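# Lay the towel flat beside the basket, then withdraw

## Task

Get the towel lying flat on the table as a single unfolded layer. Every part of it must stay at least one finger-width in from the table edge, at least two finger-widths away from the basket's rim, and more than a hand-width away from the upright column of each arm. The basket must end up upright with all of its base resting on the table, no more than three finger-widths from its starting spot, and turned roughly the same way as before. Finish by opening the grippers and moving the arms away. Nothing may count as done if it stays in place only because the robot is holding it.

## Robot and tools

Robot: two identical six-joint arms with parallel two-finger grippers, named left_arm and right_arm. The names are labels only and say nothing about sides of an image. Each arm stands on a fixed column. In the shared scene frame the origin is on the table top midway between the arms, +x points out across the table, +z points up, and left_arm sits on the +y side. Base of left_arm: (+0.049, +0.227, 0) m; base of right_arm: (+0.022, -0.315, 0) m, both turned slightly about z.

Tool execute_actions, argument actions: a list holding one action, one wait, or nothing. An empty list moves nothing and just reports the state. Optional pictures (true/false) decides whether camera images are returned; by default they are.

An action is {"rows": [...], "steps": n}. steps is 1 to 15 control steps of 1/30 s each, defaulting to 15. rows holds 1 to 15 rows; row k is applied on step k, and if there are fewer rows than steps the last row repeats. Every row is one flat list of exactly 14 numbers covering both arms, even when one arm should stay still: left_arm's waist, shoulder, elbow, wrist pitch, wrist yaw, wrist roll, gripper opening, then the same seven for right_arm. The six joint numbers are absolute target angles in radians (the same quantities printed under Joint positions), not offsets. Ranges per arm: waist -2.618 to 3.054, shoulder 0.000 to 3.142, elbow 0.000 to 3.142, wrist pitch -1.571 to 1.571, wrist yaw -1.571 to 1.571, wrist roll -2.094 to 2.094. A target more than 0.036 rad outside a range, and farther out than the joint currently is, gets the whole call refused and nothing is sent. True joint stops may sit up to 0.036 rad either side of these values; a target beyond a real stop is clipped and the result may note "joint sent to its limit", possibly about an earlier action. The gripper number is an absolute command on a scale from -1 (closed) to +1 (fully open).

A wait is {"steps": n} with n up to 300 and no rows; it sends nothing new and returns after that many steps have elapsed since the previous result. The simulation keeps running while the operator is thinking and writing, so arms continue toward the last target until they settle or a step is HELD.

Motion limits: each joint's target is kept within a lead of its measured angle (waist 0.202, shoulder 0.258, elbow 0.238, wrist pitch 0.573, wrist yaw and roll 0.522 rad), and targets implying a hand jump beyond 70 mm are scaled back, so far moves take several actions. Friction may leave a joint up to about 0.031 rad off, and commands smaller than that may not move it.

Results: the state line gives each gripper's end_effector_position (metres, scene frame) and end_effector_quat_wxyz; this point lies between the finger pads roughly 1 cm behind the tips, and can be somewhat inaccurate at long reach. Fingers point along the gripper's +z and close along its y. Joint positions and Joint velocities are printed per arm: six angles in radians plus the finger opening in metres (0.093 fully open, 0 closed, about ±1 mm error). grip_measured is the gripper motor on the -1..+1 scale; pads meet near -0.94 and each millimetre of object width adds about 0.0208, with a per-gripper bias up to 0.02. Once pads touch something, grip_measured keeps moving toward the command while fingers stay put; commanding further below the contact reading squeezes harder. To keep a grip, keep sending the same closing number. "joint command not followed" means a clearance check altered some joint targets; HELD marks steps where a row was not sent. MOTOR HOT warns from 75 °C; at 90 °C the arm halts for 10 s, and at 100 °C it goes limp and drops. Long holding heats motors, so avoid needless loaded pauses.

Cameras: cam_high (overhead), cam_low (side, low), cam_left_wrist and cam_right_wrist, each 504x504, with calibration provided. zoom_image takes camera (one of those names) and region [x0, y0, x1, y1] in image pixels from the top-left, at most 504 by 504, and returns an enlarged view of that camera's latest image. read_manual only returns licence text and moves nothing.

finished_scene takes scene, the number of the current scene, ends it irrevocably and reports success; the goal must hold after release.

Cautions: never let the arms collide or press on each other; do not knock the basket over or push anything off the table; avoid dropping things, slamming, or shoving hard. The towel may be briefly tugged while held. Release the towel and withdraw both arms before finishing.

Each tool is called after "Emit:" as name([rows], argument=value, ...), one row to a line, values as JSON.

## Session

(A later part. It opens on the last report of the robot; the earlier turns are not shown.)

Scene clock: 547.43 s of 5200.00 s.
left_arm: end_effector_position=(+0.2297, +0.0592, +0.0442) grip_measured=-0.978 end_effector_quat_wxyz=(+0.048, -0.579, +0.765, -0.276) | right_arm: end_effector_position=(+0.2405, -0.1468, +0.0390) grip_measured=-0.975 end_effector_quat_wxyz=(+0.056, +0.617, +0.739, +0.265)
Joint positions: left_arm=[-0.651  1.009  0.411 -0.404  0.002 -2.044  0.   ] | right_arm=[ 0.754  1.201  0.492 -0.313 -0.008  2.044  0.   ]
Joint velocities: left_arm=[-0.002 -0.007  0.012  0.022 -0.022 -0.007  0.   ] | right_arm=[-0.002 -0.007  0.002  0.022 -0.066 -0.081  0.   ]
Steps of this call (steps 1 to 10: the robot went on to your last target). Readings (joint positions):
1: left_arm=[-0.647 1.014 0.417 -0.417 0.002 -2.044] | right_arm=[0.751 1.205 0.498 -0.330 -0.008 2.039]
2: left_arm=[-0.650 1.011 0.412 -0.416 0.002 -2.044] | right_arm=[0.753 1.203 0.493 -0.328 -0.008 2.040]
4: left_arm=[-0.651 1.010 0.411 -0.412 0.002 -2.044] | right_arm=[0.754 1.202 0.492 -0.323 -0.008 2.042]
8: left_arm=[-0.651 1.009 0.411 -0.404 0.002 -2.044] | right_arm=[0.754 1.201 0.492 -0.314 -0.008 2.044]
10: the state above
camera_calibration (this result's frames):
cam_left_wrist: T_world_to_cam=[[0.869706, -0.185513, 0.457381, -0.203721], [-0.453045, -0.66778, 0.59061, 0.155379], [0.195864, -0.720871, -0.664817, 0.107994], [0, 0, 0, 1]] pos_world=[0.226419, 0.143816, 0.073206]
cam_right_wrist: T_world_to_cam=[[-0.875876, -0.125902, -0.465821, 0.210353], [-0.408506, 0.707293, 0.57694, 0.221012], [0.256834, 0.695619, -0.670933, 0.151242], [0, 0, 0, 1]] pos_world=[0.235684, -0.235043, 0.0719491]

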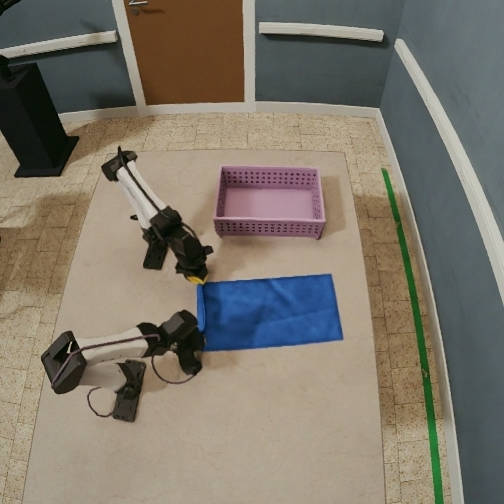

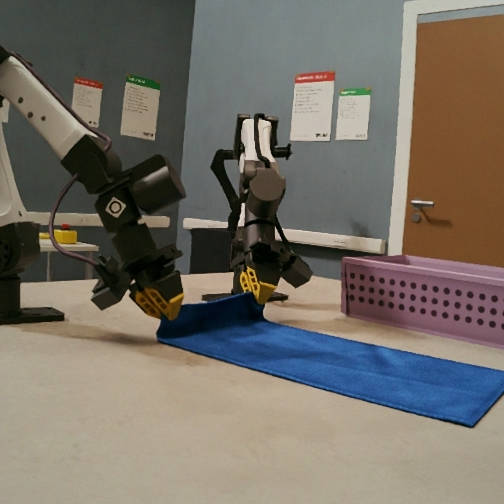

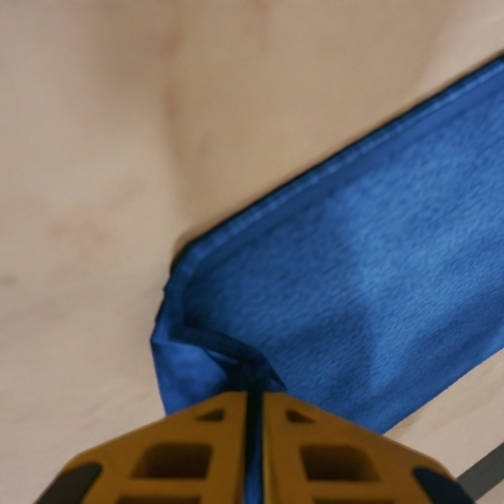

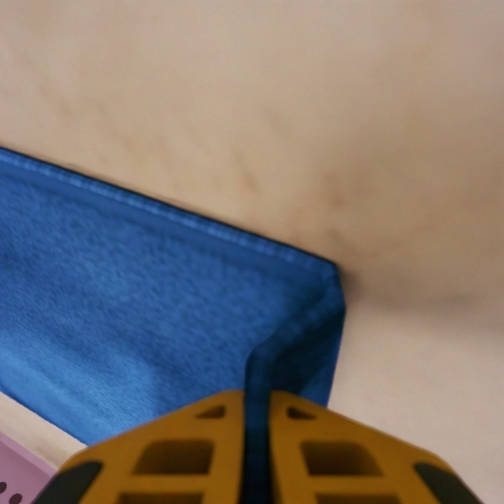

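Emit:
execute_actions([
  {"rows": [[-0.662,0.983,0.381,-0.398,0,-2.05,-1,0.764,1.172,0.467,-0.295,0,2.05,-1],[-0.668,0.976,0.377,-0.401,0,-2.05,-1,0.767,1.167,0.463,-0.296,0,2.05,-1],[-0.676,0.966,0.371,-0.405,0,-2.05,-1,0.772,1.160,0.457,-0.297,0,2.05,-1],[-0.685,0.955,0.365,-0.410,0,-2.05,-1,0.777,1.153,0.451,-0.298,0,2.05,-1],[-0.693,0.944,0.359,-0.415,0,-2.05,-1,0.783,1.145,0.444,-0.299,0,2.05,-1],[-0.703,0.931,0.351,-0.420,0,-2.05,-1,0.789,1.136,0.436,-0.300,0,2.05,-1],[-0.713,0.919,0.344,-0.425,0,-2.05,-1,0.795,1.127,0.429,-0.301,0,2.05,-1],[-0.723,0.906,0.337,-0.431,0,-2.05,-1,0.801,1.119,0.421,-0.303,0,2.05,-1],[-0.733,0.894,0.330,-0.436,0,-2.05,-1,0.807,1.110,0.414,-0.304,0,2.05,-1],[-0.742,0.883,0.324,-0.441,0,-2.05,-1,0.812,1.102,0.407,-0.305,0,2.05,-1],[-0.751,0.872,0.317,-0.446,0,-2.05,-1,0.818,1.094,0.400,-0.306,0,2.05,-1],[-0.759,0.862,0.312,-0.450,0,-2.05,-1,0.822,1.088,0.394,-0.307,0,2.05,-1],[-0.764,0.855,0.308,-0.453,0,-2.05,-1,0.826,1.083,0.390,-0.307,0,2.05,-1],[-0.768,0.851,0.306,-0.455,0,-2.05,-1,0.828,1.080,0.388,-0.308,0,2.05,-1],[-0.770,0.848,0.304,-0.456,0,-2.05,-1,0.829,1.078,0.386,-0.308,0,2.05,-1]], "steps": 15},
], pictures=false)

Emit:
execute_actions([
  {"steps": 8},
])

Scene clock: 582.20 s of 5200.00 s.
left_arm: end_effector_position=(+0.2005, +0.0538, +0.0427) grip_measured=-0.978 end_effector_quat_wxyz=(+0.036, -0.536, +0.790, -0.295) | right_arm: end_effector_position=(+0.2165, -0.1452, +0.0340) grip_measured=-0.975 end_effector_quat_wxyz=(+0.050, +0.593, +0.755, +0.274)
Joint positions: left_arm=[-0.755  0.876  0.338 -0.429  0.001 -2.044  0.   ] | right_arm=[ 0.816  1.108  0.412 -0.31  -0.007  2.046  0.   ]
Joint velocities: left_arm=[-0.11  -0.154 -0.115 -0.11   0.066 -0.007  0.   ] | right_arm=[ 0.071 -0.09  -0.081 -0.037 -0.007  0.051  0.   ]
Steps of this call (steps 1 to 30: the robot went on to your last target; steps 31 to 120: nothing new was sent; then 30.27 s passed at rest; steps 121 to 135: all 15 steps of this action). Readings (joint positions):
121: left_arm=[-0.651 1.009 0.411 -0.403 0.002 -2.044] | right_arm=[0.754 1.201 0.492 -0.312 -0.008 2.045]
122: left_arm=[-0.652 1.009 0.411 -0.403 0.002 -2.044] | right_arm=[0.754 1.201 0.492 -0.312 -0.008 2.045]
124: left_arm=[-0.663 0.998 0.406 -0.403 0.002 -2.044] | right_arm=[0.758 1.193 0.486 -0.310 -0.008 2.045]
128: left_arm=[-0.698 0.947 0.380 -0.405 0.001 -2.044] | right_arm=[0.781 1.157 0.457 -0.310 -0.007 2.045]
135: the state above

Scene clock: 582.47 s of 5200.00 s.
left_arm: end_effector_position=(+0.1983, +0.0547, +0.0414) grip_measured=-0.978 end_effector_quat_wxyz=(+0.035, -0.534, +0.792, -0.293) | right_arm: end_effector_position=(+0.2155, -0.1452, +0.0339) grip_measured=-0.975 end_effector_quat_wxyz=(+0.050, +0.592, +0.756, +0.275)
Joint positions: left_arm=[-0.76   0.87   0.334 -0.437  0.001 -2.044  0.   ] | right_arm=[ 0.818  1.103  0.409 -0.31  -0.007  2.046  0.   ]
Joint velocities: left_arm=[-0.002 -0.007  0.002  0.051  0.037  0.022  0.   ] | right_arm=[-0.007  0.007  0.007 -0.11  -0.007  0.007  0.   ]
Steps of this call (steps 1 to 8: the robot went on to your last target). Readings (joint positions):
1: left_arm=[-0.758 0.872 0.335 -0.432 0.001 -2.044] | right_arm=[0.817 1.105 0.410 -0.310 -0.007 2.046]
2: left_arm=[-0.760 0.871 0.334 -0.434 0.001 -2.044] | right_arm=[0.818 1.104 0.409 -0.310 -0.007 2.046]
4: left_arm=[-0.760 0.870 0.334 -0.436 0.001 -2.044] | right_arm=[0.818 1.104 0.409 -0.310 -0.007 2.046]
8: the state above
camera_calibration (this result's frames):
cam_left_wrist: T_world_to_cam=[[0.835212, -0.268544, 0.479901, -0.165476], [-0.534477, -0.601801, 0.593438, 0.152245], [0.129441, -0.752143, -0.646163, 0.123175], [0, 0, 0, 1]] pos_world=[0.203635, 0.139829, 0.068655]
cam_right_wrist: T_world_to_cam=[[-0.860111, -0.175178, -0.479085, 0.176188], [-0.459488, 0.673952, 0.578497, 0.218668], [0.221541, 0.717705, -0.660166, 0.163611], [0, 0, 0, 1]] pos_world=[0.21577, -0.233932, 0.0659207]

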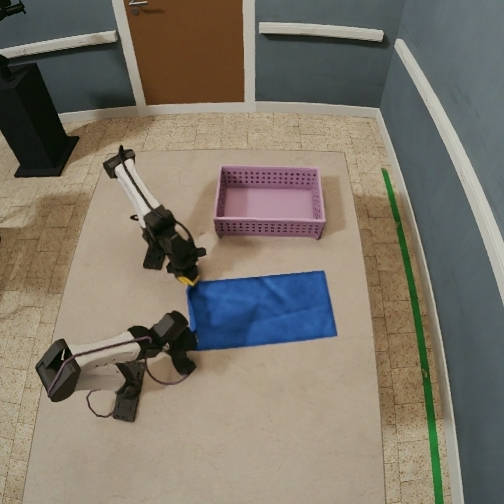

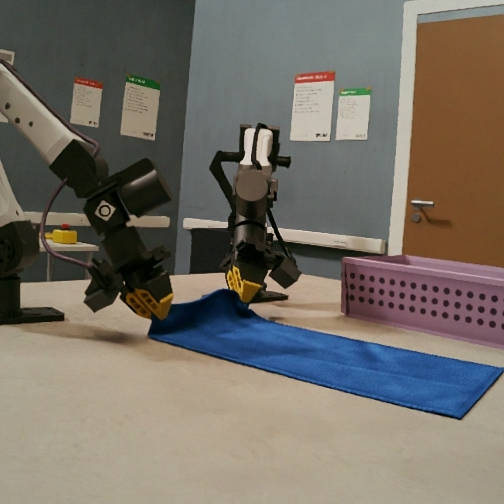

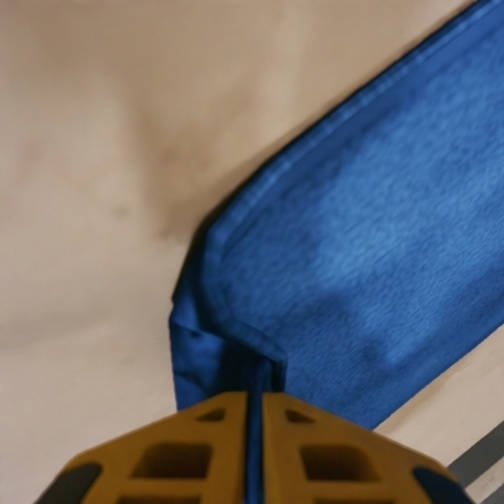

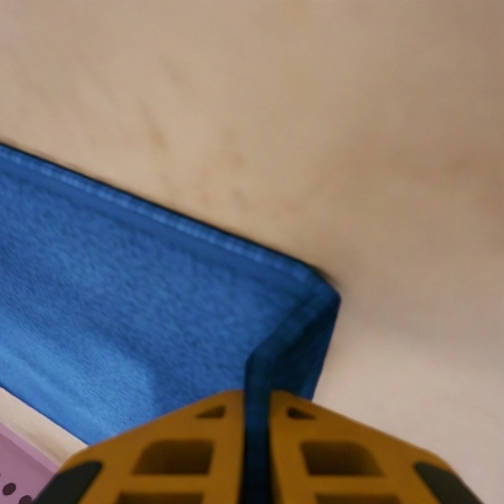

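Emit:
execute_actions([
  {"rows": [[-0.770,0.848,0.304,-0.456,0,-2.05,-0.9,0.829,1.078,0.386,-0.308,0,2.05,-0.9],[-0.770,0.848,0.304,-0.456,0,-2.05,-0.8,0.829,1.078,0.386,-0.308,0,2.05,-0.8],[-0.770,0.848,0.304,-0.456,0,-2.05,-0.7,0.829,1.078,0.386,-0.308,0,2.05,-0.7],[-0.770,0.848,0.304,-0.456,0,-2.05,-0.6,0.829,1.078,0.386,-0.308,0,2.05,-0.6],[-0.770,0.848,0.304,-0.456,0,-2.05,-0.5,0.829,1.078,0.386,-0.308,0,2.05,-0.5],[-0.770,0.848,0.304,-0.456,0,-2.05,-0.4,0.829,1.078,0.386,-0.308,0,2.05,-0.4],[-0.770,0.848,0.304,-0.456,0,-2.05,-0.3,0.829,1.078,0.386,-0.308,0,2.05,-0.3]], "steps": 15},
])

Scene clock: 587.77 s of 5200.00 s.
left_arm: end_effector_position=(+0.1975, +0.0556, +0.0406) grip_measured=-0.301 end_effector_quat_wxyz=(+0.034, -0.535, +0.793, -0.290) | right_arm: end_effector_position=(+0.2155, -0.1452, +0.0339) grip_measured=-0.301 end_effector_quat_wxyz=(+0.050, +0.592, +0.756, +0.275)
Joint positions: left_arm=[-0.76   0.87   0.334 -0.443  0.001 -2.045  0.031] | right_arm=[ 0.818  1.103  0.409 -0.31  -0.007  2.046  0.031]
Joint velocities: left_arm=[ 0.007 -0.002  0.002  0.066 -0.051 -0.066 -0.   ] | right_arm=[-0.007  0.012 -0.002  0.007  0.007 -0.037  0.   ]
Steps of this call (steps 1 to 15: the robot went on to your last target; steps 16 to 110: nothing new was sent; then 1.13 s passed at rest; steps 111 to 125: all 15 steps of this action). Readings (joint positions):
111: left_arm=[-0.760 0.870 0.334 -0.437 0.001 -2.045] | right_arm=[0.818 1.103 0.409 -0.310 -0.007 2.046]
112: left_arm=[-0.760 0.870 0.334 -0.437 0.001 -2.045] | right_arm=[0.818 1.103 0.409 -0.310 -0.007 2.046]
114: left_arm=[-0.760 0.870 0.334 -0.438 0.001 -2.045] | right_arm=[0.818 1.103 0.409 -0.310 -0.007 2.046]
118: left_arm=[-0.760 0.870 0.334 -0.441 0.001 -2.045] | right_arm=[0.818 1.103 0.409 -0.310 -0.007 2.046]
125: the state above
camera_calibration (this result's frames):
cam_left_wrist: T_world_to_cam=[[0.837164, -0.27028, 0.475505, -0.164352], [-0.531969, -0.604453, 0.592998, 0.152497], [0.127146, -0.74939, -0.649806, 0.123871], [0, 0, 0, 1]] pos_world=[0.202963, 0.140584, 0.0682121]
cam_right_wrist: T_world_to_cam=[[-0.860111, -0.175178, -0.479085, 0.176188], [-0.459488, 0.673952, 0.578497, 0.218668], [0.221541, 0.717705, -0.660166, 0.163611], [0, 0, 0, 1]] pos_world=[0.21577, -0.233932, 0.0659207]

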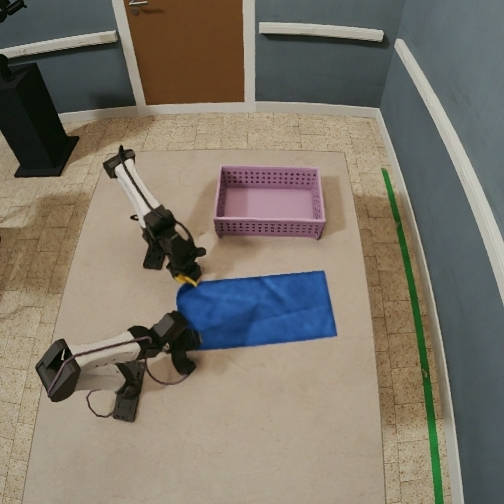

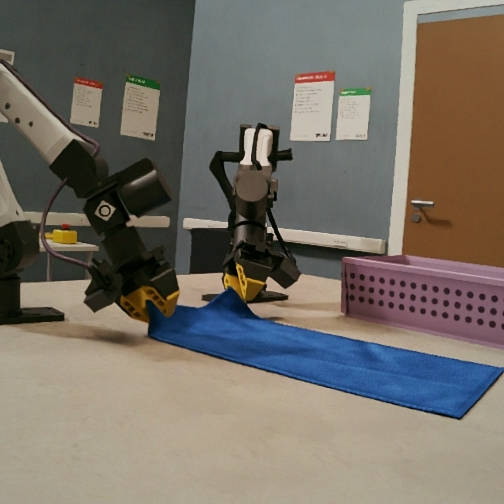

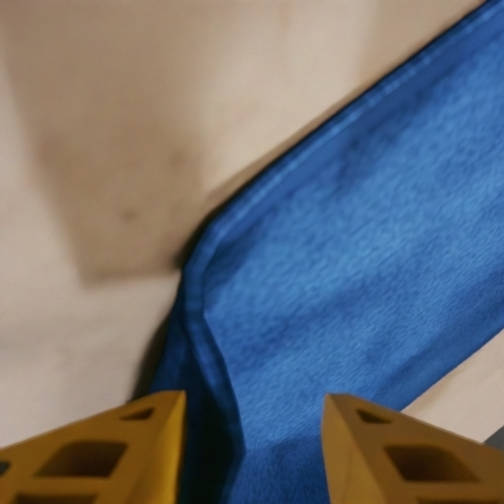

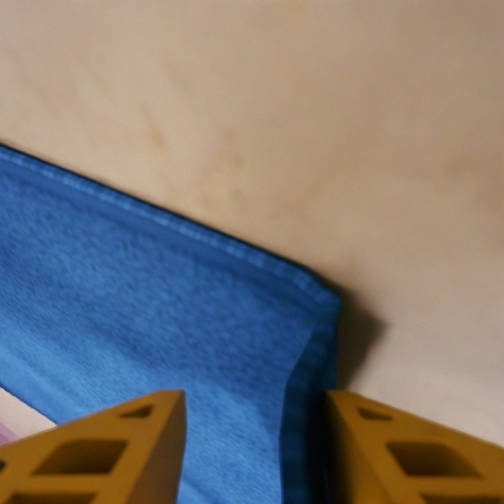

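Emit:
execute_actions([
  {"rows": [[-0.771,0.846,0.356,-0.468,0,-2.05,-0.3,0.830,1.074,0.430,-0.337,0,2.05,-0.3],[-0.773,0.844,0.365,-0.489,0,-2.05,-0.3,0.833,1.068,0.437,-0.358,0,2.05,-0.3],[-0.776,0.840,0.379,-0.518,0,-2.05,-0.3,0.836,1.060,0.448,-0.387,0,2.05,-0.3],[-0.780,0.836,0.394,-0.551,0,-2.05,-0.3,0.839,1.050,0.461,-0.420,0,2.05,-0.3],[-0.783,0.832,0.410,-0.583,0,-2.05,-0.25,0.843,1.041,0.473,-0.454,0,2.05,-0.25],[-0.787,0.827,0.427,-0.620,0,-2.05,-0.2,0.847,1.030,0.487,-0.491,0,2.05,-0.2],[-0.791,0.823,0.445,-0.657,0,-2.05,-0.15,0.851,1.019,0.501,-0.528,0,2.05,-0.15],[-0.794,0.818,0.462,-0.694,0,-2.05,-0.1,0.855,1.008,0.515,-0.566,0,2.05,-0.1],[-0.798,0.813,0.479,-0.731,0,-2.05,-0.05,0.859,0.998,0.529,-0.603,0,2.05,-0.05],[-0.802,0.809,0.495,-0.764,0,-2.05,0,0.863,0.988,0.541,-0.636,0,2.05,0],[-0.805,0.805,0.510,-0.797,0,-2.05,0.05,0.866,0.978,0.554,-0.669,0,2.05,0.05],[-0.808,0.801,0.524,-0.826,0,-2.05,0.1,0.870,0.970,0.565,-0.699,0,2.05,0.1],[-0.810,0.799,0.533,-0.846,0,-2.05,0.15,0.872,0.964,0.572,-0.719,0,2.05,0.15],[-0.811,0.797,0.539,-0.859,0,-2.05,0.2,0.873,0.960,0.577,-0.732,0,2.05,0.2],[-0.812,0.796,0.543,-0.867,0,-2.05,0.2,0.874,0.958,0.580,-0.740,0,2.05,0.2]], "steps": 15},
], pictures=false)

Emit:
execute_actions([
  {"steps": 10},
])

Scene clock: 611.07 s of 5200.00 s.
left_arm: end_effector_position=(+0.1792, +0.0638, +0.0767) grip_measured=+0.193 end_effector_quat_wxyz=(+0.024, -0.525, +0.813, -0.248) | right_arm: end_effector_position=(+0.1928, -0.1515, +0.0705) grip_measured=+0.193 end_effector_quat_wxyz=(+0.038, +0.582, +0.775, +0.243)
Joint positions: left_arm=[-0.801  0.818  0.51  -0.758  0.001 -2.045  0.054] | right_arm=[ 0.861  0.985  0.546 -0.635 -0.007  2.046  0.054]
Joint velocities: left_arm=[-0.046 -0.071  0.198 -0.608 -0.007  0.007  0.01 ] | right_arm=[ 0.037 -0.134  0.168 -0.623 -0.007 -0.066  0.009]
Steps of this call (steps 1 to 15: the robot went on to your last target; steps 16 to 110: nothing new was sent; then 19.13 s passed at rest; steps 111 to 125: all 15 steps of this action). Readings (joint positions):
111: left_arm=[-0.760 0.870 0.334 -0.444 0.001 -2.045] | right_arm=[0.818 1.103 0.409 -0.312 -0.007 2.046]
112: left_arm=[-0.760 0.870 0.334 -0.448 0.001 -2.045] | right_arm=[0.818 1.103 0.409 -0.317 -0.007 2.046]
114: left_arm=[-0.764 0.870 0.343 -0.477 0.001 -2.045] | right_arm=[0.822 1.095 0.411 -0.346 -0.007 2.046]
118: left_arm=[-0.779 0.851 0.401 -0.574 0.001 -2.045] | right_arm=[0.838 1.054 0.457 -0.448 -0.007 2.046]
125: the state above

Scene clock: 611.40 s of 5200.00 s.
left_arm: end_effector_position=(+0.1684, +0.0769, +0.0706) grip_measured=+0.199 end_effector_quat_wxyz=(+0.021, -0.530, +0.821, -0.211) | right_arm: end_effector_position=(+0.1802, -0.1629, +0.0644) grip_measured=+0.199 end_effector_quat_wxyz=(+0.031, +0.586, +0.783, +0.206)
Joint positions: left_arm=[-0.802  0.816  0.518 -0.845  0.001 -2.045  0.055] | right_arm=[ 0.863  0.98   0.552 -0.722 -0.007  2.046  0.055]
Joint velocities: left_arm=[ 0.012 -0.012 -0.007 -0.095 -0.066  0.051  0.   ] | right_arm=[ 0.002 -0.017 -0.027 -0.022  0.007  0.007 -0.001]
Steps of this call (steps 1 to 10: the robot went on to your last target). Readings (joint positions):
1: left_arm=[-0.802 0.817 0.515 -0.776 0.001 -2.045] | right_arm=[0.862 0.982 0.550 -0.653 -0.007 2.046]
2: left_arm=[-0.802 0.816 0.517 -0.790 0.001 -2.045] | right_arm=[0.863 0.980 0.552 -0.667 -0.007 2.046]
4: left_arm=[-0.802 0.816 0.518 -0.813 0.001 -2.045] | right_arm=[0.863 0.980 0.552 -0.691 -0.007 2.046]
8: left_arm=[-0.802 0.816 0.518 -0.840 0.001 -2.045] | right_arm=[0.863 0.980 0.552 -0.717 -0.007 2.046]
10: the state above
camera_calibration (this result's frames):
cam_left_wrist: T_world_to_cam=[[0.867287, -0.358175, 0.345723, -0.137655], [-0.497232, -0.656728, 0.566983, 0.132135], [0.0239669, -0.663641, -0.747667, 0.180703], [0, 0, 0, 1]] pos_world=[0.180757, 0.157394, 0.107778]
cam_right_wrist: T_world_to_cam=[[-0.896166, -0.255319, -0.362904, 0.143254], [-0.428563, 0.70998, 0.558804, 0.198236], [0.114981, 0.656308, -0.74568, 0.219012], [0, 0, 0, 1]] pos_world=[0.188154, -0.247908, 0.104526]

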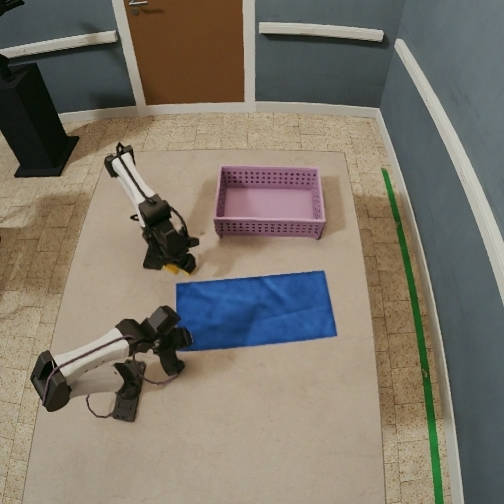

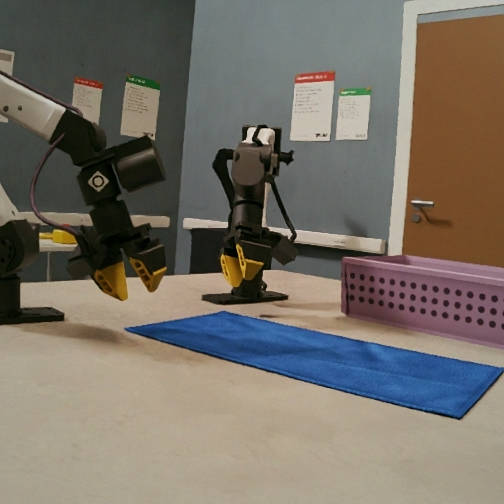

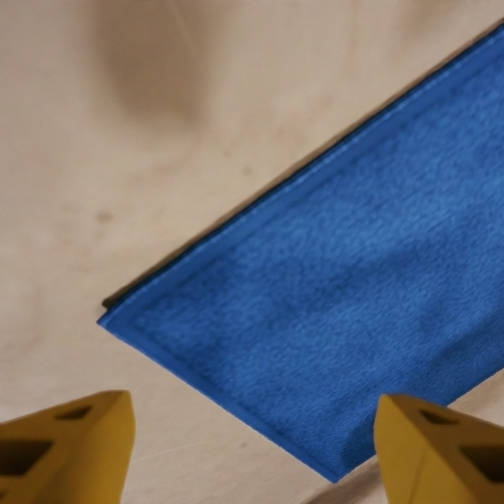

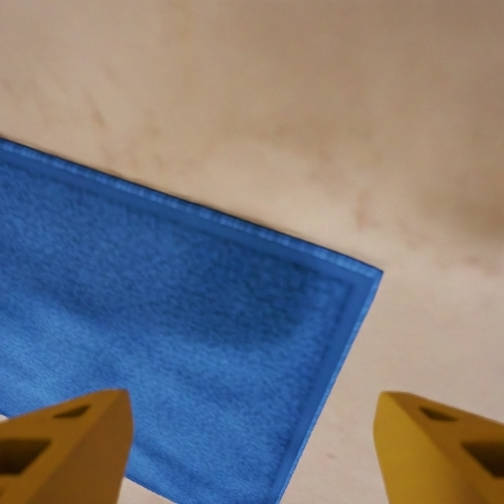

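Emit:
execute_actions([
  {"rows": [[-0.799,0.824,0.543,-0.849,0,-2.043,0.2,0.861,0.969,0.57,-0.73,0,2.05,0.2],[-0.795,0.835,0.552,-0.845,0,-2.024,0.2,0.851,0.968,0.571,-0.73,0,2.05,0.2],[-0.788,0.854,0.566,-0.838,0,-1.993,0.2,0.835,0.965,0.571,-0.73,0,2.05,0.2],[-0.780,0.878,0.585,-0.830,0,-1.950,0.2,0.813,0.962,0.572,-0.73,0,2.05,0.2],[-0.769,0.909,0.609,-0.819,0,-1.898,0.2,0.786,0.957,0.574,-0.73,0,2.05,0.2],[-0.757,0.945,0.636,-0.807,0,-1.837,0.2,0.754,0.952,0.575,-0.73,0,2.05,0.2],[-0.743,0.985,0.668,-0.793,0,-1.767,0.2,0.718,0.947,0.577,-0.73,0,2.05,0.2],[-0.727,1.030,0.702,-0.777,0,-1.690,0.2,0.678,0.940,0.579,-0.73,0,2.05,0.2],[-0.711,1.079,0.740,-0.760,0,-1.607,0.2,0.635,0.933,0.581,-0.73,0,2.05,0.2],[-0.693,1.131,0.780,-0.742,0,-1.518,0.2,0.589,0.926,0.583,-0.73,0,2.05,0.2],[-0.674,1.186,0.822,-0.724,0,-1.425,0.3,0.540,0.918,0.585,-0.73,0,2.05,0.2],[-0.654,1.242,0.866,-0.704,0,-1.328,0.4,0.490,0.910,0.588,-0.73,0,2.05,0.2],[-0.634,1.301,0.911,-0.684,0,-1.229,0.5,0.438,0.902,0.590,-0.73,0,2.05,0.2],[-0.614,1.360,0.956,-0.663,0,-1.127,0.6,0.386,0.893,0.593,-0.73,0,2.05,0.2],[-0.593,1.420,1.003,-0.643,0,-1.025,0.7,0.333,0.885,0.595,-0.73,0,2.05,0.2]], "steps": 15},
], pictures=false)

Emit:
execute_actions([
  {"rows": [[-0.572,1.480,1.049,-0.622,0,-0.923,0.8,0.279,0.877,0.597,-0.73,0,2.05,0.2],[-0.552,1.539,1.094,-0.601,0,-0.821,0.9,0.227,0.868,0.600,-0.73,0,2.05,0.2],[-0.532,1.598,1.139,-0.581,0,-0.722,1,0.175,0.860,0.602,-0.73,0,2.05,0.2],[-0.512,1.654,1.183,-0.561,0,-0.625,1,0.125,0.852,0.605,-0.73,0,2.05,0.2],[-0.493,1.709,1.225,-0.543,0,-0.532,1,0.076,0.844,0.607,-0.73,0,2.05,0.2],[-0.475,1.761,1.265,-0.525,0,-0.443,1,0.030,0.837,0.609,-0.73,0,2.05,0.2],[-0.459,1.810,1.303,-0.508,0,-0.360,1,-0.013,0.830,0.611,-0.73,0,2.05,0.2],[-0.443,1.855,1.337,-0.492,0,-0.283,1,-0.053,0.823,0.613,-0.73,0,2.05,0.2],[-0.429,1.895,1.369,-0.478,0,-0.213,1,-0.089,0.818,0.615,-0.73,0,2.05,0.2],[-0.417,1.931,1.396,-0.466,0,-0.152,1,-0.121,0.813,0.616,-0.73,0,2.05,0.2],[-0.406,1.962,1.420,-0.455,0,-0.100,1,-0.148,0.808,0.618,-0.73,0,2.05,0.2],[-0.398,1.986,1.439,-0.447,0,-0.057,1,-0.170,0.805,0.619,-0.73,0,2.05,0.2],[-0.391,2.005,1.453,-0.440,0,-0.026,1,-0.186,0.802,0.619,-0.73,0,2.05,0.2],[-0.387,2.016,1.462,-0.436,0,-0.007,1,-0.196,0.801,0.62,-0.73,0,2.05,0.2],[-0.386,2.02,1.465,-0.435,0,0.005,1,-0.2,0.8,0.62,-0.73,0,2.05,0.2]], "steps": 15},
], pictures=false)

Emit:
execute_actions([
  {"rows": [[-0.386,2.025,1.465,-0.435,0,0.005,1,-0.2,0.8,0.62,-0.73,0,2.05,0.2],[-0.386,2.03,1.465,-0.435,0,0.005,1,-0.2,0.8,0.62,-0.73,0,2.05,0.2],[-0.386,2.036,1.465,-0.435,0,0.005,1,-0.2,0.8,0.62,-0.73,0,2.05,0.2],[-0.386,2.042,1.465,-0.435,0,0.005,1,-0.2,0.8,0.62,-0.73,0,2.05,0.2],[-0.386,2.049,1.465,-0.435,0,0.005,1,-0.2,0.8,0.62,-0.73,0,2.05,0.2],[-0.386,2.056,1.465,-0.435,0,0.005,1,-0.2,0.8,0.62,-0.73,0,2.05,0.2],[-0.386,2.063,1.465,-0.435,0,0.005,1,-0.2,0.8,0.62,-0.73,0,2.05,0.2],[-0.386,2.07,1.465,-0.435,0,0.005,1,-0.2,0.8,0.62,-0.73,0,2.05,0.2],[-0.386,2.077,1.465,-0.435,0,0.005,1,-0.2,0.8,0.62,-0.73,0,2.05,0.2],[-0.386,2.083,1.465,-0.435,0,0.005,1,-0.2,0.8,0.62,-0.73,0,2.05,0.2],[-0.386,2.089,1.465,-0.435,0,0.005,1,-0.2,0.8,0.62,-0.73,0,2.05,0.2],[-0.386,2.095,1.465,-0.435,0,0.005,1,-0.2,0.8,0.62,-0.73,0,2.05,0.2]], "steps": 15},
])

Scene clock: 669.50 s of 5200.00 s.
left_arm: end_effector_position=(+0.2740, +0.0238, +0.1106) grip_measured=+0.653 end_effector_quat_wxyz=(+0.106, -0.314, +0.924, -0.192) | right_arm: end_effector_position=(+0.2305, -0.2448, +0.0749) grip_measured=+0.199 end_effector_quat_wxyz=(+0.085, +0.739, +0.633, +0.216)
Joint positions: left_arm=[-0.637  1.301  0.909 -0.736  0.002 -1.39   0.077] | right_arm=[ 0.424  0.923  0.552 -0.731 -0.006  2.046  0.055]
Joint velocities: left_arm=[0.554 1.692 1.331 0.681 0.007 2.396 0.093] | right_arm=[-1.492 -0.252 -0.002 -0.007  0.051 -0.007  0.   ]
Steps of this call (steps 1 to 30: the robot went on to your last target; steps 31 to 120: nothing new was sent; then 53.60 s passed at rest; steps 121 to 135: all 15 steps of this action). Readings (joint positions):
121: left_arm=[-0.802 0.816 0.518 -0.854 0.001 -2.045] | right_arm=[0.863 0.980 0.552 -0.731 -0.007 2.046]
122: left_arm=[-0.802 0.816 0.518 -0.854 0.001 -2.042] | right_arm=[0.863 0.980 0.552 -0.731 -0.007 2.046]
124: left_arm=[-0.799 0.828 0.528 -0.855 0.001 -2.020] | right_arm=[0.850 0.980 0.552 -0.731 -0.008 2.046]
128: left_arm=[-0.760 0.940 0.620 -0.842 0.001 -1.887] | right_arm=[0.747 0.978 0.552 -0.731 -0.008 2.046]
135: the state above

Scene clock: 670.00 s of 5200.00 s.
left_arm: end_effector_position=(+0.4809, -0.0044, +0.0620) grip_measured=+1.000 end_effector_quat_wxyz=(+0.246, +0.149, +0.954, -0.087) | right_arm: end_effector_position=(+0.2430, -0.3792, +0.1084) grip_measured=+0.199 end_effector_quat_wxyz=(+0.189, +0.877, +0.378, +0.229)
Joint positions: left_arm=[-0.394  1.996  1.422 -0.468  0.002 -0.182  0.093] | right_arm=[-0.178  0.826  0.588 -0.731  0.001  2.047  0.055]
Joint velocities: left_arm=[ 0.159  0.408  0.193  0.198 -0.022  1.297  0.   ] | right_arm=[-0.3   -0.066 -0.002 -0.037 -0.066  0.022 -0.001]
Steps of this call (steps 1 to 15: all 15 steps of this action). Readings (joint positions):
1: left_arm=[-0.617 1.360 0.956 -0.715 0.002 -1.300] | right_arm=[0.371 0.915 0.554 -0.731 -0.006 2.046]
2: left_arm=[-0.597 1.420 1.003 -0.694 0.002 -1.208] | right_arm=[0.318 0.908 0.558 -0.731 -0.005 2.047]
4: left_arm=[-0.557 1.538 1.095 -0.650 0.002 -1.020] | right_arm=[0.213 0.891 0.567 -0.731 -0.005 2.047]
8: left_arm=[-0.481 1.758 1.260 -0.565 0.002 -0.652] | right_arm=[0.021 0.858 0.580 -0.731 -0.002 2.047]
15: the state above

Scene clock: 670.50 s of 5200.00 s.
left_arm: end_effector_position=(+0.4877, -0.0037, +0.0337) grip_measured=+1.000 end_effector_quat_wxyz=(+0.236, +0.230, +0.942, -0.060) | right_arm: end_effector_position=(+0.2423, -0.3818, +0.1090) grip_measured=+0.199 end_effector_quat_wxyz=(+0.191, +0.879, +0.372, +0.228)
Joint positions: left_arm=[-0.387  2.076  1.44  -0.443  0.002 -0.006  0.093] | right_arm=[-0.19   0.824  0.589 -0.731  0.001  2.047  0.055]
Joint velocities: left_arm=[-0.007  0.11  -0.007  0.095  0.007  0.037  0.   ] | right_arm=[ 0.002 -0.012  0.007  0.051 -0.007 -0.022  0.   ]
Steps of this call (steps 1 to 15: all 15 steps of this action). Readings (joint positions):
1: left_arm=[-0.389 2.007 1.427 -0.462 0.002 -0.145] | right_arm=[-0.185 0.825 0.589 -0.731 0.001 2.047]
2: left_arm=[-0.387 2.014 1.429 -0.459 0.002 -0.116] | right_arm=[-0.188 0.824 0.589 -0.731 0.001 2.047]
4: left_arm=[-0.387 2.020 1.431 -0.456 0.002 -0.074] | right_arm=[-0.190 0.824 0.589 -0.731 0.001 2.047]
8: left_arm=[-0.387 2.032 1.438 -0.448 0.002 -0.030] | right_arm=[-0.190 0.824 0.589 -0.731 0.001 2.047]
15: the state above
camera_calibration (this result's frames):
cam_left_wrist: T_world_to_cam=[[-0.450543, -0.892574, -0.0179295, 0.222333], [-0.891346, 0.450869, -0.0471124, 0.475794], [0.0501352, -0.00524477, -0.998729, 0.0900667], [0, 0, 0, 1]] pos_world=[0.519752, -0.0155997, 0.116354]
cam_right_wrist: T_world_to_cam=[[-0.586981, 0.628553, -0.51027, 0.437825], [0.308714, 0.756425, 0.576643, 0.192576], [0.748431, 0.180951, -0.63805, 0.0420691], [0, 0, 0, 1]] pos_world=[0.166058, -0.428478, 0.139203]

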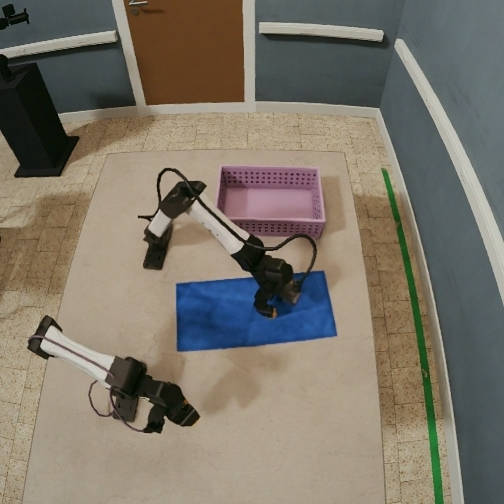

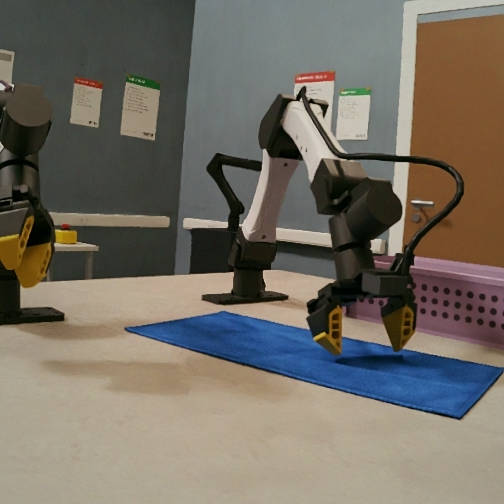

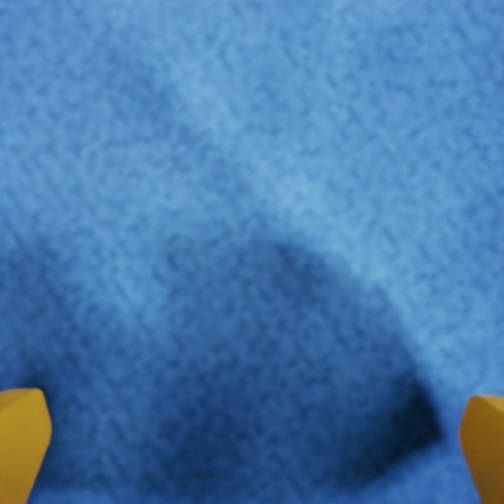

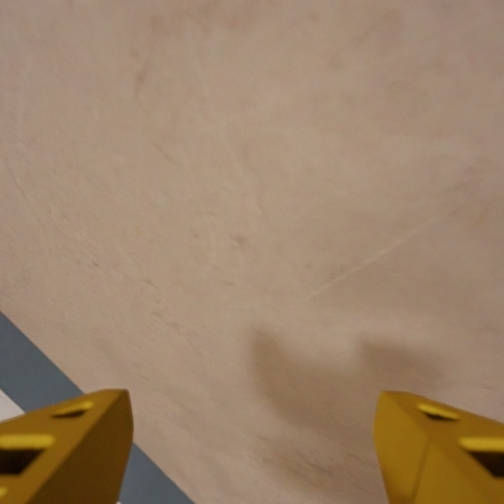

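Emit:
execute_actions([
  {"rows": [[-0.386,2.1,1.465,-0.435,0,0.005,1,-0.2,0.8,0.62,-0.73,0,2.05,0.2],[-0.386,2.105,1.465,-0.435,0,0.005,1,-0.2,0.8,0.62,-0.73,0,2.05,0.2],[-0.386,2.11,1.465,-0.435,0,0.005,1,-0.2,0.8,0.62,-0.73,0,2.05,0.2],[-0.386,2.115,1.465,-0.435,0,0.005,1,-0.2,0.8,0.62,-0.73,0,2.05,0.2],[-0.386,2.12,1.465,-0.435,0,0.005,1,-0.2,0.8,0.62,-0.73,0,2.05,0.2],[-0.386,2.125,1.465,-0.435,0,0.005,1,-0.2,0.8,0.62,-0.73,0,2.05,0.2],[-0.386,2.13,1.465,-0.435,0,0.005,1,-0.2,0.8,0.62,-0.73,0,2.05,0.2],[-0.386,2.135,1.465,-0.435,0,0.005,1,-0.2,0.8,0.62,-0.73,0,2.05,0.2]], "steps": 13},
], pictures=false)

Scene clock: 674.90 s of 5200.00 s.
left_arm: end_effector_position=(+0.4875, -0.0040, +0.0217) grip_measured=+1.000 end_effector_quat_wxyz=(+0.228, +0.233, +0.944, -0.058) | right_arm: end_effector_position=(+0.2423, -0.3818, +0.1090) grip_measured=+0.199 end_effector_quat_wxyz=(+0.191, +0.879, +0.372, +0.228)
Joint positions: left_arm=[-0.387  2.104  1.44  -0.431  0.004 -0.     0.093] | right_arm=[-0.19   0.824  0.589 -0.731  0.001  2.047  0.055]
Joint velocities: left_arm=[ 0.007  0.007 -0.012  0.007  0.037 -0.007  0.   ] | right_arm=[ 0.002  0.002 -0.002 -0.007  0.007  0.037  0.   ]
Steps of this call (steps 1 to 15: the robot went on to your last target; steps 16 to 110: nothing new was sent; then 0.30 s passed at rest; steps 111 to 123: all 13 steps of this action). Readings (joint positions):
111: left_arm=[-0.387 2.080 1.440 -0.442 0.002 -0.000] | right_arm=[-0.190 0.824 0.589 -0.731 0.001 2.047]
112: left_arm=[-0.387 2.080 1.440 -0.442 0.002 -0.000] | right_arm=[-0.190 0.824 0.589 -0.731 0.001 2.047]
114: left_arm=[-0.387 2.081 1.440 -0.442 0.002 -0.000] | right_arm=[-0.190 0.824 0.589 -0.731 0.001 2.047]
118: left_arm=[-0.387 2.098 1.440 -0.440 0.002 -0.000] | right_arm=[-0.190 0.824 0.589 -0.731 0.001 2.047]
123: the state above

Emit:
execute_actions([
  {"rows": [[-0.380,2.136,1.467,-0.435,0,0.005,1,-0.2,0.8,0.62,-0.73,0,2.05,0.2],[-0.378,2.141,1.473,-0.435,0,0.006,1,-0.2,0.8,0.62,-0.73,0,2.05,0.2],[-0.377,2.147,1.483,-0.435,0,0.007,1,-0.2,0.8,0.62,-0.73,0,2.05,0.2],[-0.374,2.156,1.495,-0.435,0,0.009,1,-0.2,0.8,0.62,-0.73,0,2.05,0.2],[-0.371,2.166,1.510,-0.435,0,0.011,1,-0.2,0.8,0.62,-0.73,0,2.05,0.2],[-0.368,2.178,1.528,-0.435,0,0.014,1,-0.2,0.8,0.62,-0.73,0,2.05,0.2],[-0.365,2.191,1.547,-0.435,0,0.016,1,-0.2,0.8,0.62,-0.73,0,2.05,0.2],[-0.361,2.205,1.567,-0.435,0,0.019,1,-0.2,0.8,0.62,-0.73,0,2.05,0.2],[-0.357,2.220,1.588,-0.435,0,0.022,1,-0.2,0.8,0.62,-0.73,0,2.05,0.2],[-0.353,2.235,1.610,-0.435,0,0.025,1,-0.2,0.8,0.62,-0.73,0,2.05,0.2]], "steps": 10},
], pictures=false)

Emit:
execute_actions([
  {"rows": [[-0.348,2.250,1.632,-0.435,0,0.028,1,-0.2,0.8,0.62,-0.73,0,2.05,0.2],[-0.344,2.265,1.653,-0.435,0,0.031,1,-0.2,0.8,0.62,-0.73,0,2.05,0.2],[-0.340,2.279,1.673,-0.435,0,0.034,1,-0.2,0.8,0.62,-0.73,0,2.05,0.2],[-0.337,2.292,1.692,-0.435,0,0.036,1,-0.2,0.8,0.62,-0.73,0,2.05,0.2],[-0.334,2.304,1.710,-0.435,0,0.039,1,-0.2,0.8,0.62,-0.73,0,2.05,0.2],[-0.331,2.314,1.725,-0.435,0,0.041,1,-0.2,0.8,0.62,-0.73,0,2.05,0.2],[-0.328,2.323,1.737,-0.435,0,0.043,1,-0.2,0.8,0.62,-0.73,0,2.05,0.2],[-0.327,2.329,1.747,-0.435,0,0.044,1,-0.2,0.8,0.62,-0.73,0,2.05,0.2],[-0.325,2.334,1.753,-0.435,0,0.045,1,-0.2,0.8,0.62,-0.73,0,2.05,0.2],[-0.325,2.335,1.755,-0.435,0,0.045,1,-0.2,0.8,0.62,-0.73,0,2.05,0.2]], "steps": 14},
])

Scene clock: 688.40 s of 5200.00 s.
left_arm: end_effector_position=(+0.5149, -0.0114, +0.0234) grip_measured=+1.000 end_effector_quat_wxyz=(+0.245, +0.232, +0.940, -0.060) | right_arm: end_effector_position=(+0.2423, -0.3818, +0.1090) grip_measured=+0.199 end_effector_quat_wxyz=(+0.191, +0.879, +0.372, +0.228)
Joint positions: left_arm=[-0.374  2.179  1.553 -0.434  0.005  0.011  0.093] | right_arm=[-0.19   0.824  0.589 -0.731  0.001  2.047  0.055]
Joint velocities: left_arm=[ 0.1    0.437  0.584 -0.051 -0.037  0.007  0.   ] | right_arm=[-0.002 -0.007 -0.002 -0.022  0.037 -0.066 -0.   ]
Steps of this call (steps 1 to 15: the robot went on to your last target; steps 16 to 110: nothing new was sent; then 9.50 s passed at rest; steps 111 to 120: all 10 steps of this action). Readings (joint positions):
111: left_arm=[-0.387 2.104 1.440 -0.431 0.004 -0.000] | right_arm=[-0.190 0.824 0.589 -0.731 0.001 2.047]
112: left_arm=[-0.387 2.104 1.442 -0.431 0.004 -0.000] | right_arm=[-0.190 0.824 0.589 -0.731 0.001 2.047]
114: left_arm=[-0.387 2.111 1.454 -0.432 0.004 0.001] | right_arm=[-0.190 0.824 0.589 -0.731 0.001 2.047]
118: left_arm=[-0.381 2.152 1.512 -0.434 0.005 0.006] | right_arm=[-0.190 0.824 0.589 -0.731 0.001 2.047]
120: the state above

Scene clock: 688.87 s of 5200.00 s.
left_arm: end_effector_position=(+0.5631, -0.0110, +0.0252) grip_measured=+1.000 end_effector_quat_wxyz=(+0.276, +0.223, +0.933, -0.059) | right_arm: end_effector_position=(+0.2423, -0.3818, +0.1090) grip_measured=+0.199 end_effector_quat_wxyz=(+0.191, +0.879, +0.372, +0.228)
Joint positions: left_arm=[-0.334  2.3    1.732 -0.43   0.008  0.035  0.093] | right_arm=[-0.19   0.824  0.589 -0.731  0.001  2.047  0.055]
Joint velocities: left_arm=[ 0.002 -0.022 -0.002  0.022 -0.081  0.037  0.   ] | right_arm=[-0.002 -0.012  0.012 -0.125  0.022  0.022  0.   ]
Steps of this call (steps 1 to 14: all 14 steps of this action). Readings (joint positions):
1: left_arm=[-0.370 2.194 1.574 -0.434 0.006 0.013] | right_arm=[-0.190 0.824 0.589 -0.731 0.001 2.047]
2: left_arm=[-0.366 2.209 1.596 -0.433 0.007 0.015] | right_arm=[-0.190 0.824 0.589 -0.731 0.001 2.047]
4: left_arm=[-0.356 2.238 1.638 -0.433 0.007 0.020] | right_arm=[-0.190 0.824 0.589 -0.731 0.001 2.047]
8: left_arm=[-0.341 2.284 1.706 -0.431 0.007 0.029] | right_arm=[-0.190 0.824 0.589 -0.731 0.001 2.047]
14: the state above
camera_calibration (this result's frames):
cam_left_wrist: T_world_to_cam=[[-0.436285, -0.899175, -0.0337599, 0.241879], [-0.890521, 0.436855, -0.127001, 0.547377], [0.128944, -0.0253448, -0.991328, 0.0330422], [0, 0, 0, 1]] pos_world=[0.588719, -0.0207953, 0.110439]
cam_right_wrist: T_world_to_cam=[[-0.586981, 0.628553, -0.51027, 0.437825], [0.308714, 0.756425, 0.576643, 0.192576], [0.748431, 0.180951, -0.63805, 0.0420691], [0, 0, 0, 1]] pos_world=[0.166058, -0.428478, 0.139203]

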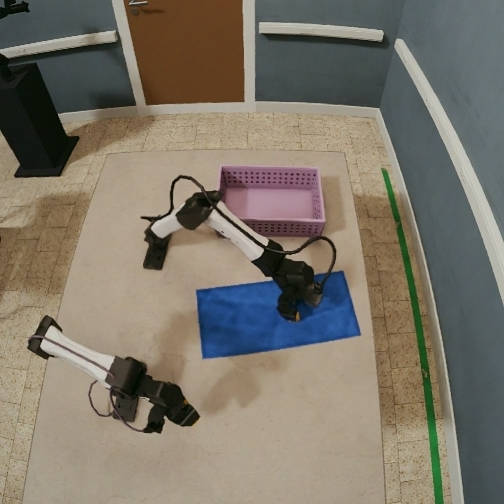

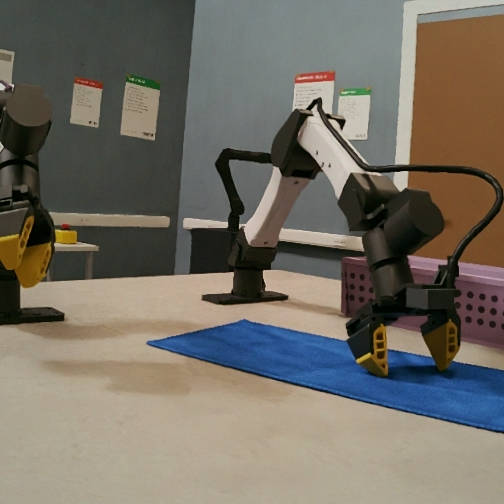

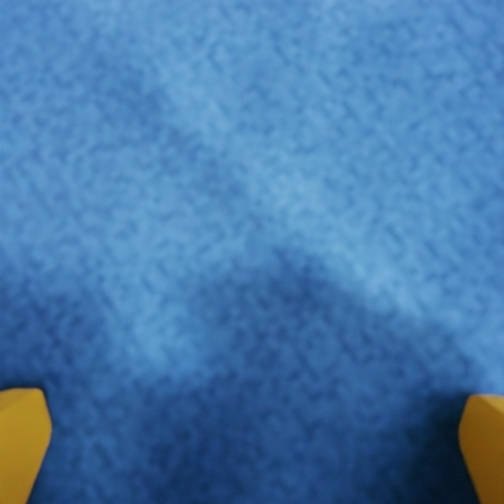

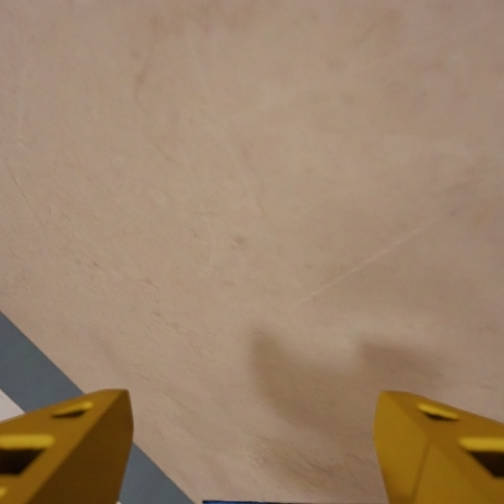

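Emit:
execute_actions([
  {"rows": [[-0.325,2.31,1.755,-0.435,0,0.045,1,-0.2,0.8,0.62,-0.73,0,2.05,0.2],[-0.325,2.285,1.755,-0.435,0,0.045,1,-0.2,0.8,0.62,-0.73,0,2.05,0.2],[-0.325,2.26,1.75,-0.435,0,0.045,1,-0.2,0.8,0.62,-0.73,0,2.05,0.2],[-0.325,2.235,1.74,-0.435,0,0.045,1,-0.2,0.8,0.62,-0.73,0,2.05,0.2],[-0.325,2.205,1.73,-0.44,0,0.045,1,-0.2,0.8,0.62,-0.73,0,2.05,0.2],[-0.322,2.17,1.71,-0.447,0,0.045,1,-0.2,0.8,0.62,-0.73,0,2.05,0.2],[-0.318,2.13,1.685,-0.457,0,0.045,1,-0.2,0.8,0.62,-0.73,0,2.05,0.2],[-0.313,2.085,1.655,-0.47,0,0.045,1,-0.2,0.8,0.62,-0.73,0,2.05,0.2],[-0.307,2.035,1.62,-0.485,0,0.045,1,-0.2,0.8,0.62,-0.73,0,2.05,0.2],[-0.30,1.98,1.58,-0.50,0,0.045,1,-0.2,0.8,0.62,-0.73,0,2.05,0.2],[-0.292,1.92,1.535,-0.518,0,0.045,0.9,-0.2,0.8,0.62,-0.73,0,2.05,0.2],[-0.283,1.86,1.49,-0.537,0,0.045,0.8,-0.2,0.8,0.62,-0.73,0,2.05,0.2],[-0.274,1.80,1.444,-0.556,0,0.045,0.7,-0.2,0.8,0.62,-0.73,0,2.05,0.2],[-0.265,1.74,1.398,-0.575,0,0.045,0.6,-0.2,0.8,0.62,-0.73,0,2.05,0.2],[-0.255,1.68,1.352,-0.594,0,0.045,0.5,-0.2,0.8,0.62,-0.73,0,2.05,0.2]], "steps": 15},
], pictures=false)

Emit:
execute_actions([
  {"rows": [[-0.246,1.62,1.306,-0.613,0,0.045,0.4,-0.2,0.8,0.62,-0.73,0,2.05,0.2],[-0.236,1.56,1.26,-0.632,0,0.045,0.3,-0.2,0.8,0.62,-0.73,0,2.05,0.2],[-0.227,1.50,1.214,-0.65,0,0.045,0.2,-0.2,0.8,0.62,-0.73,0,2.05,0.2],[-0.217,1.44,1.168,-0.669,0,0.045,0.2,-0.2,0.8,0.62,-0.73,0,2.05,0.2],[-0.208,1.38,1.122,-0.688,0,0.045,0.2,-0.2,0.8,0.62,-0.73,0,2.05,0.2],[-0.198,1.32,1.076,-0.707,0,0.045,0.2,-0.2,0.8,0.62,-0.73,0,2.05,0.2],[-0.189,1.26,1.03,-0.725,0,0.045,0.2,-0.2,0.8,0.62,-0.73,0,2.05,0.2],[-0.179,1.20,0.984,-0.744,0,0.045,0.2,-0.2,0.8,0.62,-0.73,0,2.05,0.2],[-0.17,1.14,0.938,-0.763,0,0.045,0.2,-0.2,0.8,0.62,-0.73,0,2.05,0.2],[-0.16,1.08,0.892,-0.781,0,0.045,0.2,-0.2,0.8,0.62,-0.73,0,2.05,0.2],[-0.151,1.02,0.846,-0.80,0,0.045,0.2,-0.2,0.8,0.62,-0.73,0,2.05,0.2],[-0.142,0.965,0.803,-0.817,0,0.045,0.2,-0.2,0.8,0.62,-0.73,0,2.05,0.2],[-0.134,0.915,0.765,-0.833,0,0.045,0.2,-0.2,0.8,0.62,-0.73,0,2.05,0.2],[-0.127,0.87,0.73,-0.847,0,0.045,0.2,-0.2,0.8,0.62,-0.73,0,2.05,0.2],[-0.121,0.83,0.70,-0.86,0,0.045,0.2,-0.2,0.8,0.62,-0.73,0,2.05,0.2]], "steps": 15},
], pictures=false)

Emit:
execute_actions([
  {"rows": [[-0.115,0.795,0.673,-0.87,0,0.045,0.2,-0.2,0.8,0.62,-0.73,0,2.05,0.2],[-0.11,0.765,0.65,-0.88,0,0.045,0.2,-0.2,0.8,0.62,-0.73,0,2.05,0.2],[-0.106,0.74,0.63,-0.888,0,0.045,0.2,-0.2,0.8,0.62,-0.73,0,2.05,0.2],[-0.103,0.72,0.615,-0.894,0,0.045,0.2,-0.2,0.8,0.62,-0.73,0,2.05,0.2],[-0.101,0.707,0.605,-0.898,0,0.045,0.2,-0.2,0.8,0.62,-0.73,0,2.05,0.2],[-0.1,0.7,0.6,-0.9,0,0.045,0.2,-0.2,0.8,0.62,-0.73,0,2.05,0.2]], "steps": 12},
])

Scene clock: 705.20 s of 5200.00 s.
left_arm: end_effector_position=(+0.5069, +0.0437, +0.1741) grip_measured=+0.547 end_effector_quat_wxyz=(+0.361, +0.195, +0.910, -0.065) | right_arm: end_effector_position=(+0.2423, -0.3818, +0.1090) grip_measured=+0.199 end_effector_quat_wxyz=(+0.191, +0.879, +0.372, +0.228)
Joint positions: left_arm=[-0.281  1.784  1.463 -0.499  0.007  0.04   0.071] | right_arm=[-0.19   0.824  0.589 -0.731  0.001  2.047  0.055]
Joint velocities: left_arm=[ 0.32  -1.917 -1.199 -0.432  0.022 -0.007 -0.094] | right_arm=[-0.002 -0.022 -0.017 -0.095  0.051  0.007 -0.   ]
Steps of this call (steps 1 to 15: the robot went on to your last target; steps 16 to 110: nothing new was sent; then 12.17 s passed at rest; steps 111 to 125: all 15 steps of this action). Readings (joint positions):
111: left_arm=[-0.334 2.300 1.732 -0.430 0.008 0.037] | right_arm=[-0.190 0.824 0.589 -0.731 0.001 2.047]
112: left_arm=[-0.334 2.300 1.732 -0.430 0.008 0.037] | right_arm=[-0.190 0.824 0.589 -0.731 0.001 2.047]
114: left_arm=[-0.334 2.292 1.732 -0.433 0.008 0.038] | right_arm=[-0.190 0.824 0.589 -0.731 0.001 2.047]
118: left_arm=[-0.332 2.205 1.704 -0.444 0.007 0.039] | right_arm=[-0.190 0.824 0.589 -0.731 0.001 2.047]
125: the state above

Scene clock: 705.70 s of 5200.00 s.
left_arm: end_effector_position=(+0.3003, +0.1656, +0.1599) grip_measured=+0.201 end_effector_quat_wxyz=(+0.325, +0.131, +0.936, -0.034) | right_arm: end_effector_position=(+0.2423, -0.3818, +0.1090) grip_measured=+0.199 end_effector_quat_wxyz=(+0.191, +0.879, +0.372, +0.228)
Joint positions: left_arm=[-0.14   0.91   0.784 -0.779  0.004  0.04   0.055] | right_arm=[-0.19   0.824  0.589 -0.731  0.001  2.047  0.055]
Joint velocities: left_arm=[ 0.198 -1.331 -1.004 -0.549 -0.022 -0.007 -0.   ] | right_arm=[-0.027 -0.002 -0.007 -0.007  0.066 -0.095 -0.   ]
Steps of this call (steps 1 to 15: all 15 steps of this action). Readings (joint positions):
1: left_arm=[-0.269 1.718 1.421 -0.511 0.007 0.040] | right_arm=[-0.190 0.824 0.589 -0.731 0.001 2.047]
2: left_arm=[-0.258 1.653 1.377 -0.525 0.007 0.040] | right_arm=[-0.190 0.824 0.589 -0.731 0.001 2.047]
4: left_arm=[-0.236 1.531 1.286 -0.556 0.005 0.040] | right_arm=[-0.190 0.824 0.589 -0.731 0.001 2.047]
8: left_arm=[-0.201 1.302 1.094 -0.634 0.005 0.040] | right_arm=[-0.190 0.824 0.589 -0.731 0.001 2.047]
15: the state above

Scene clock: 706.10 s of 5200.00 s.
left_arm: end_effector_position=(+0.2509, +0.1838, +0.1228) grip_measured=+0.201 end_effector_quat_wxyz=(+0.289, +0.118, +0.949, -0.026) | right_arm: end_effector_position=(+0.2423, -0.3818, +0.1090) grip_measured=+0.199 end_effector_quat_wxyz=(+0.191, +0.879, +0.372, +0.228)
Joint positions: left_arm=[-0.11   0.721  0.626 -0.887  0.004  0.04   0.055] | right_arm=[-0.19   0.824  0.589 -0.731  0.001  2.047  0.055]
Joint velocities: left_arm=[-0.002 -0.007 -0.012 -0.081 -0.022 -0.022 -0.   ] | right_arm=[ 0.007 -0.007 -0.007 -0.022 -0.037 -0.037  0.   ]
Steps of this call (steps 1 to 12: all 12 steps of this action). Readings (joint positions):
1: left_arm=[-0.133 0.866 0.751 -0.797 0.004 0.040] | right_arm=[-0.190 0.824 0.589 -0.731 0.001 2.047]
2: left_arm=[-0.127 0.829 0.721 -0.813 0.004 0.040] | right_arm=[-0.190 0.824 0.589 -0.731 0.001 2.047]
4: left_arm=[-0.118 0.771 0.673 -0.842 0.004 0.040] | right_arm=[-0.190 0.824 0.589 -0.731 0.001 2.047]
8: left_arm=[-0.110 0.721 0.627 -0.881 0.004 0.040] | right_arm=[-0.190 0.824 0.589 -0.731 0.001 2.047]
12: the state above
camera_calibration (this result's frames):
cam_left_wrist: T_world_to_cam=[[-0.226682, -0.973146, -0.0400279, 0.245958], [-0.962469, 0.230113, -0.143879, 0.254767], [0.149226, 0.00591087, -0.988785, 0.163833], [0, 0, 0, 1]] pos_world=[0.276511, 0.179759, 0.208497]
cam_right_wrist: T_world_to_cam=[[-0.586981, 0.628553, -0.51027, 0.437825], [0.308714, 0.756425, 0.576643, 0.192576], [0.748431, 0.180951, -0.63805, 0.0420691], [0, 0, 0, 1]] pos_world=[0.166058, -0.428478, 0.139203]

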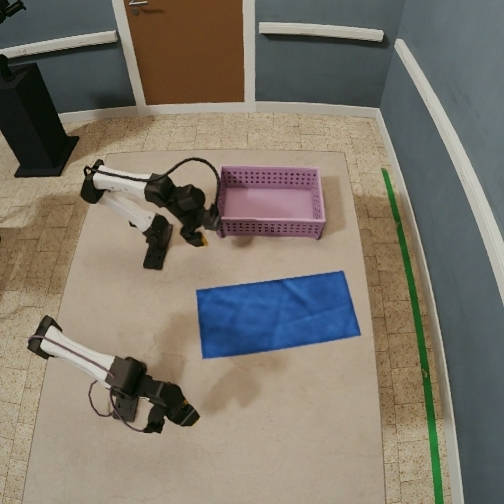

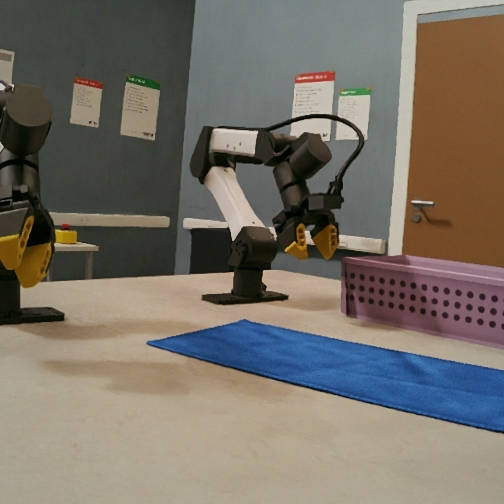

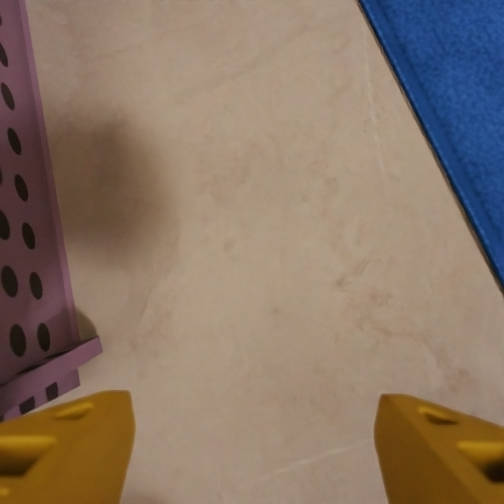

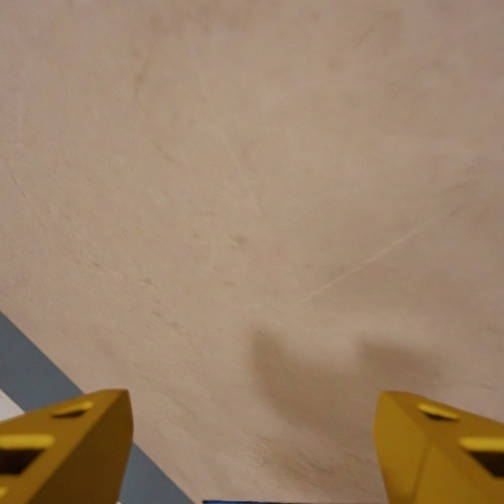

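Emit:
zoom_image(camera="cam_high", region=[180, 230, 400, 380])

Region (180, 230, 400, 380) of cam_high's 504x504 image, scaled by 2.291, with more detail than that image has; it fills the top 344 rows of this view, and the rest is white.

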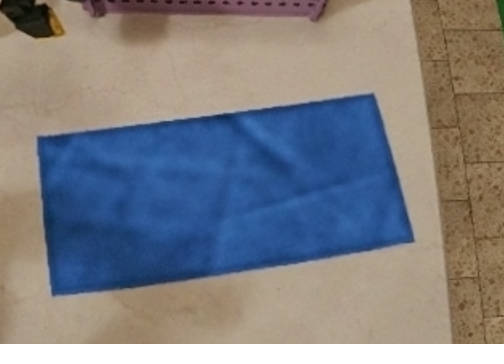

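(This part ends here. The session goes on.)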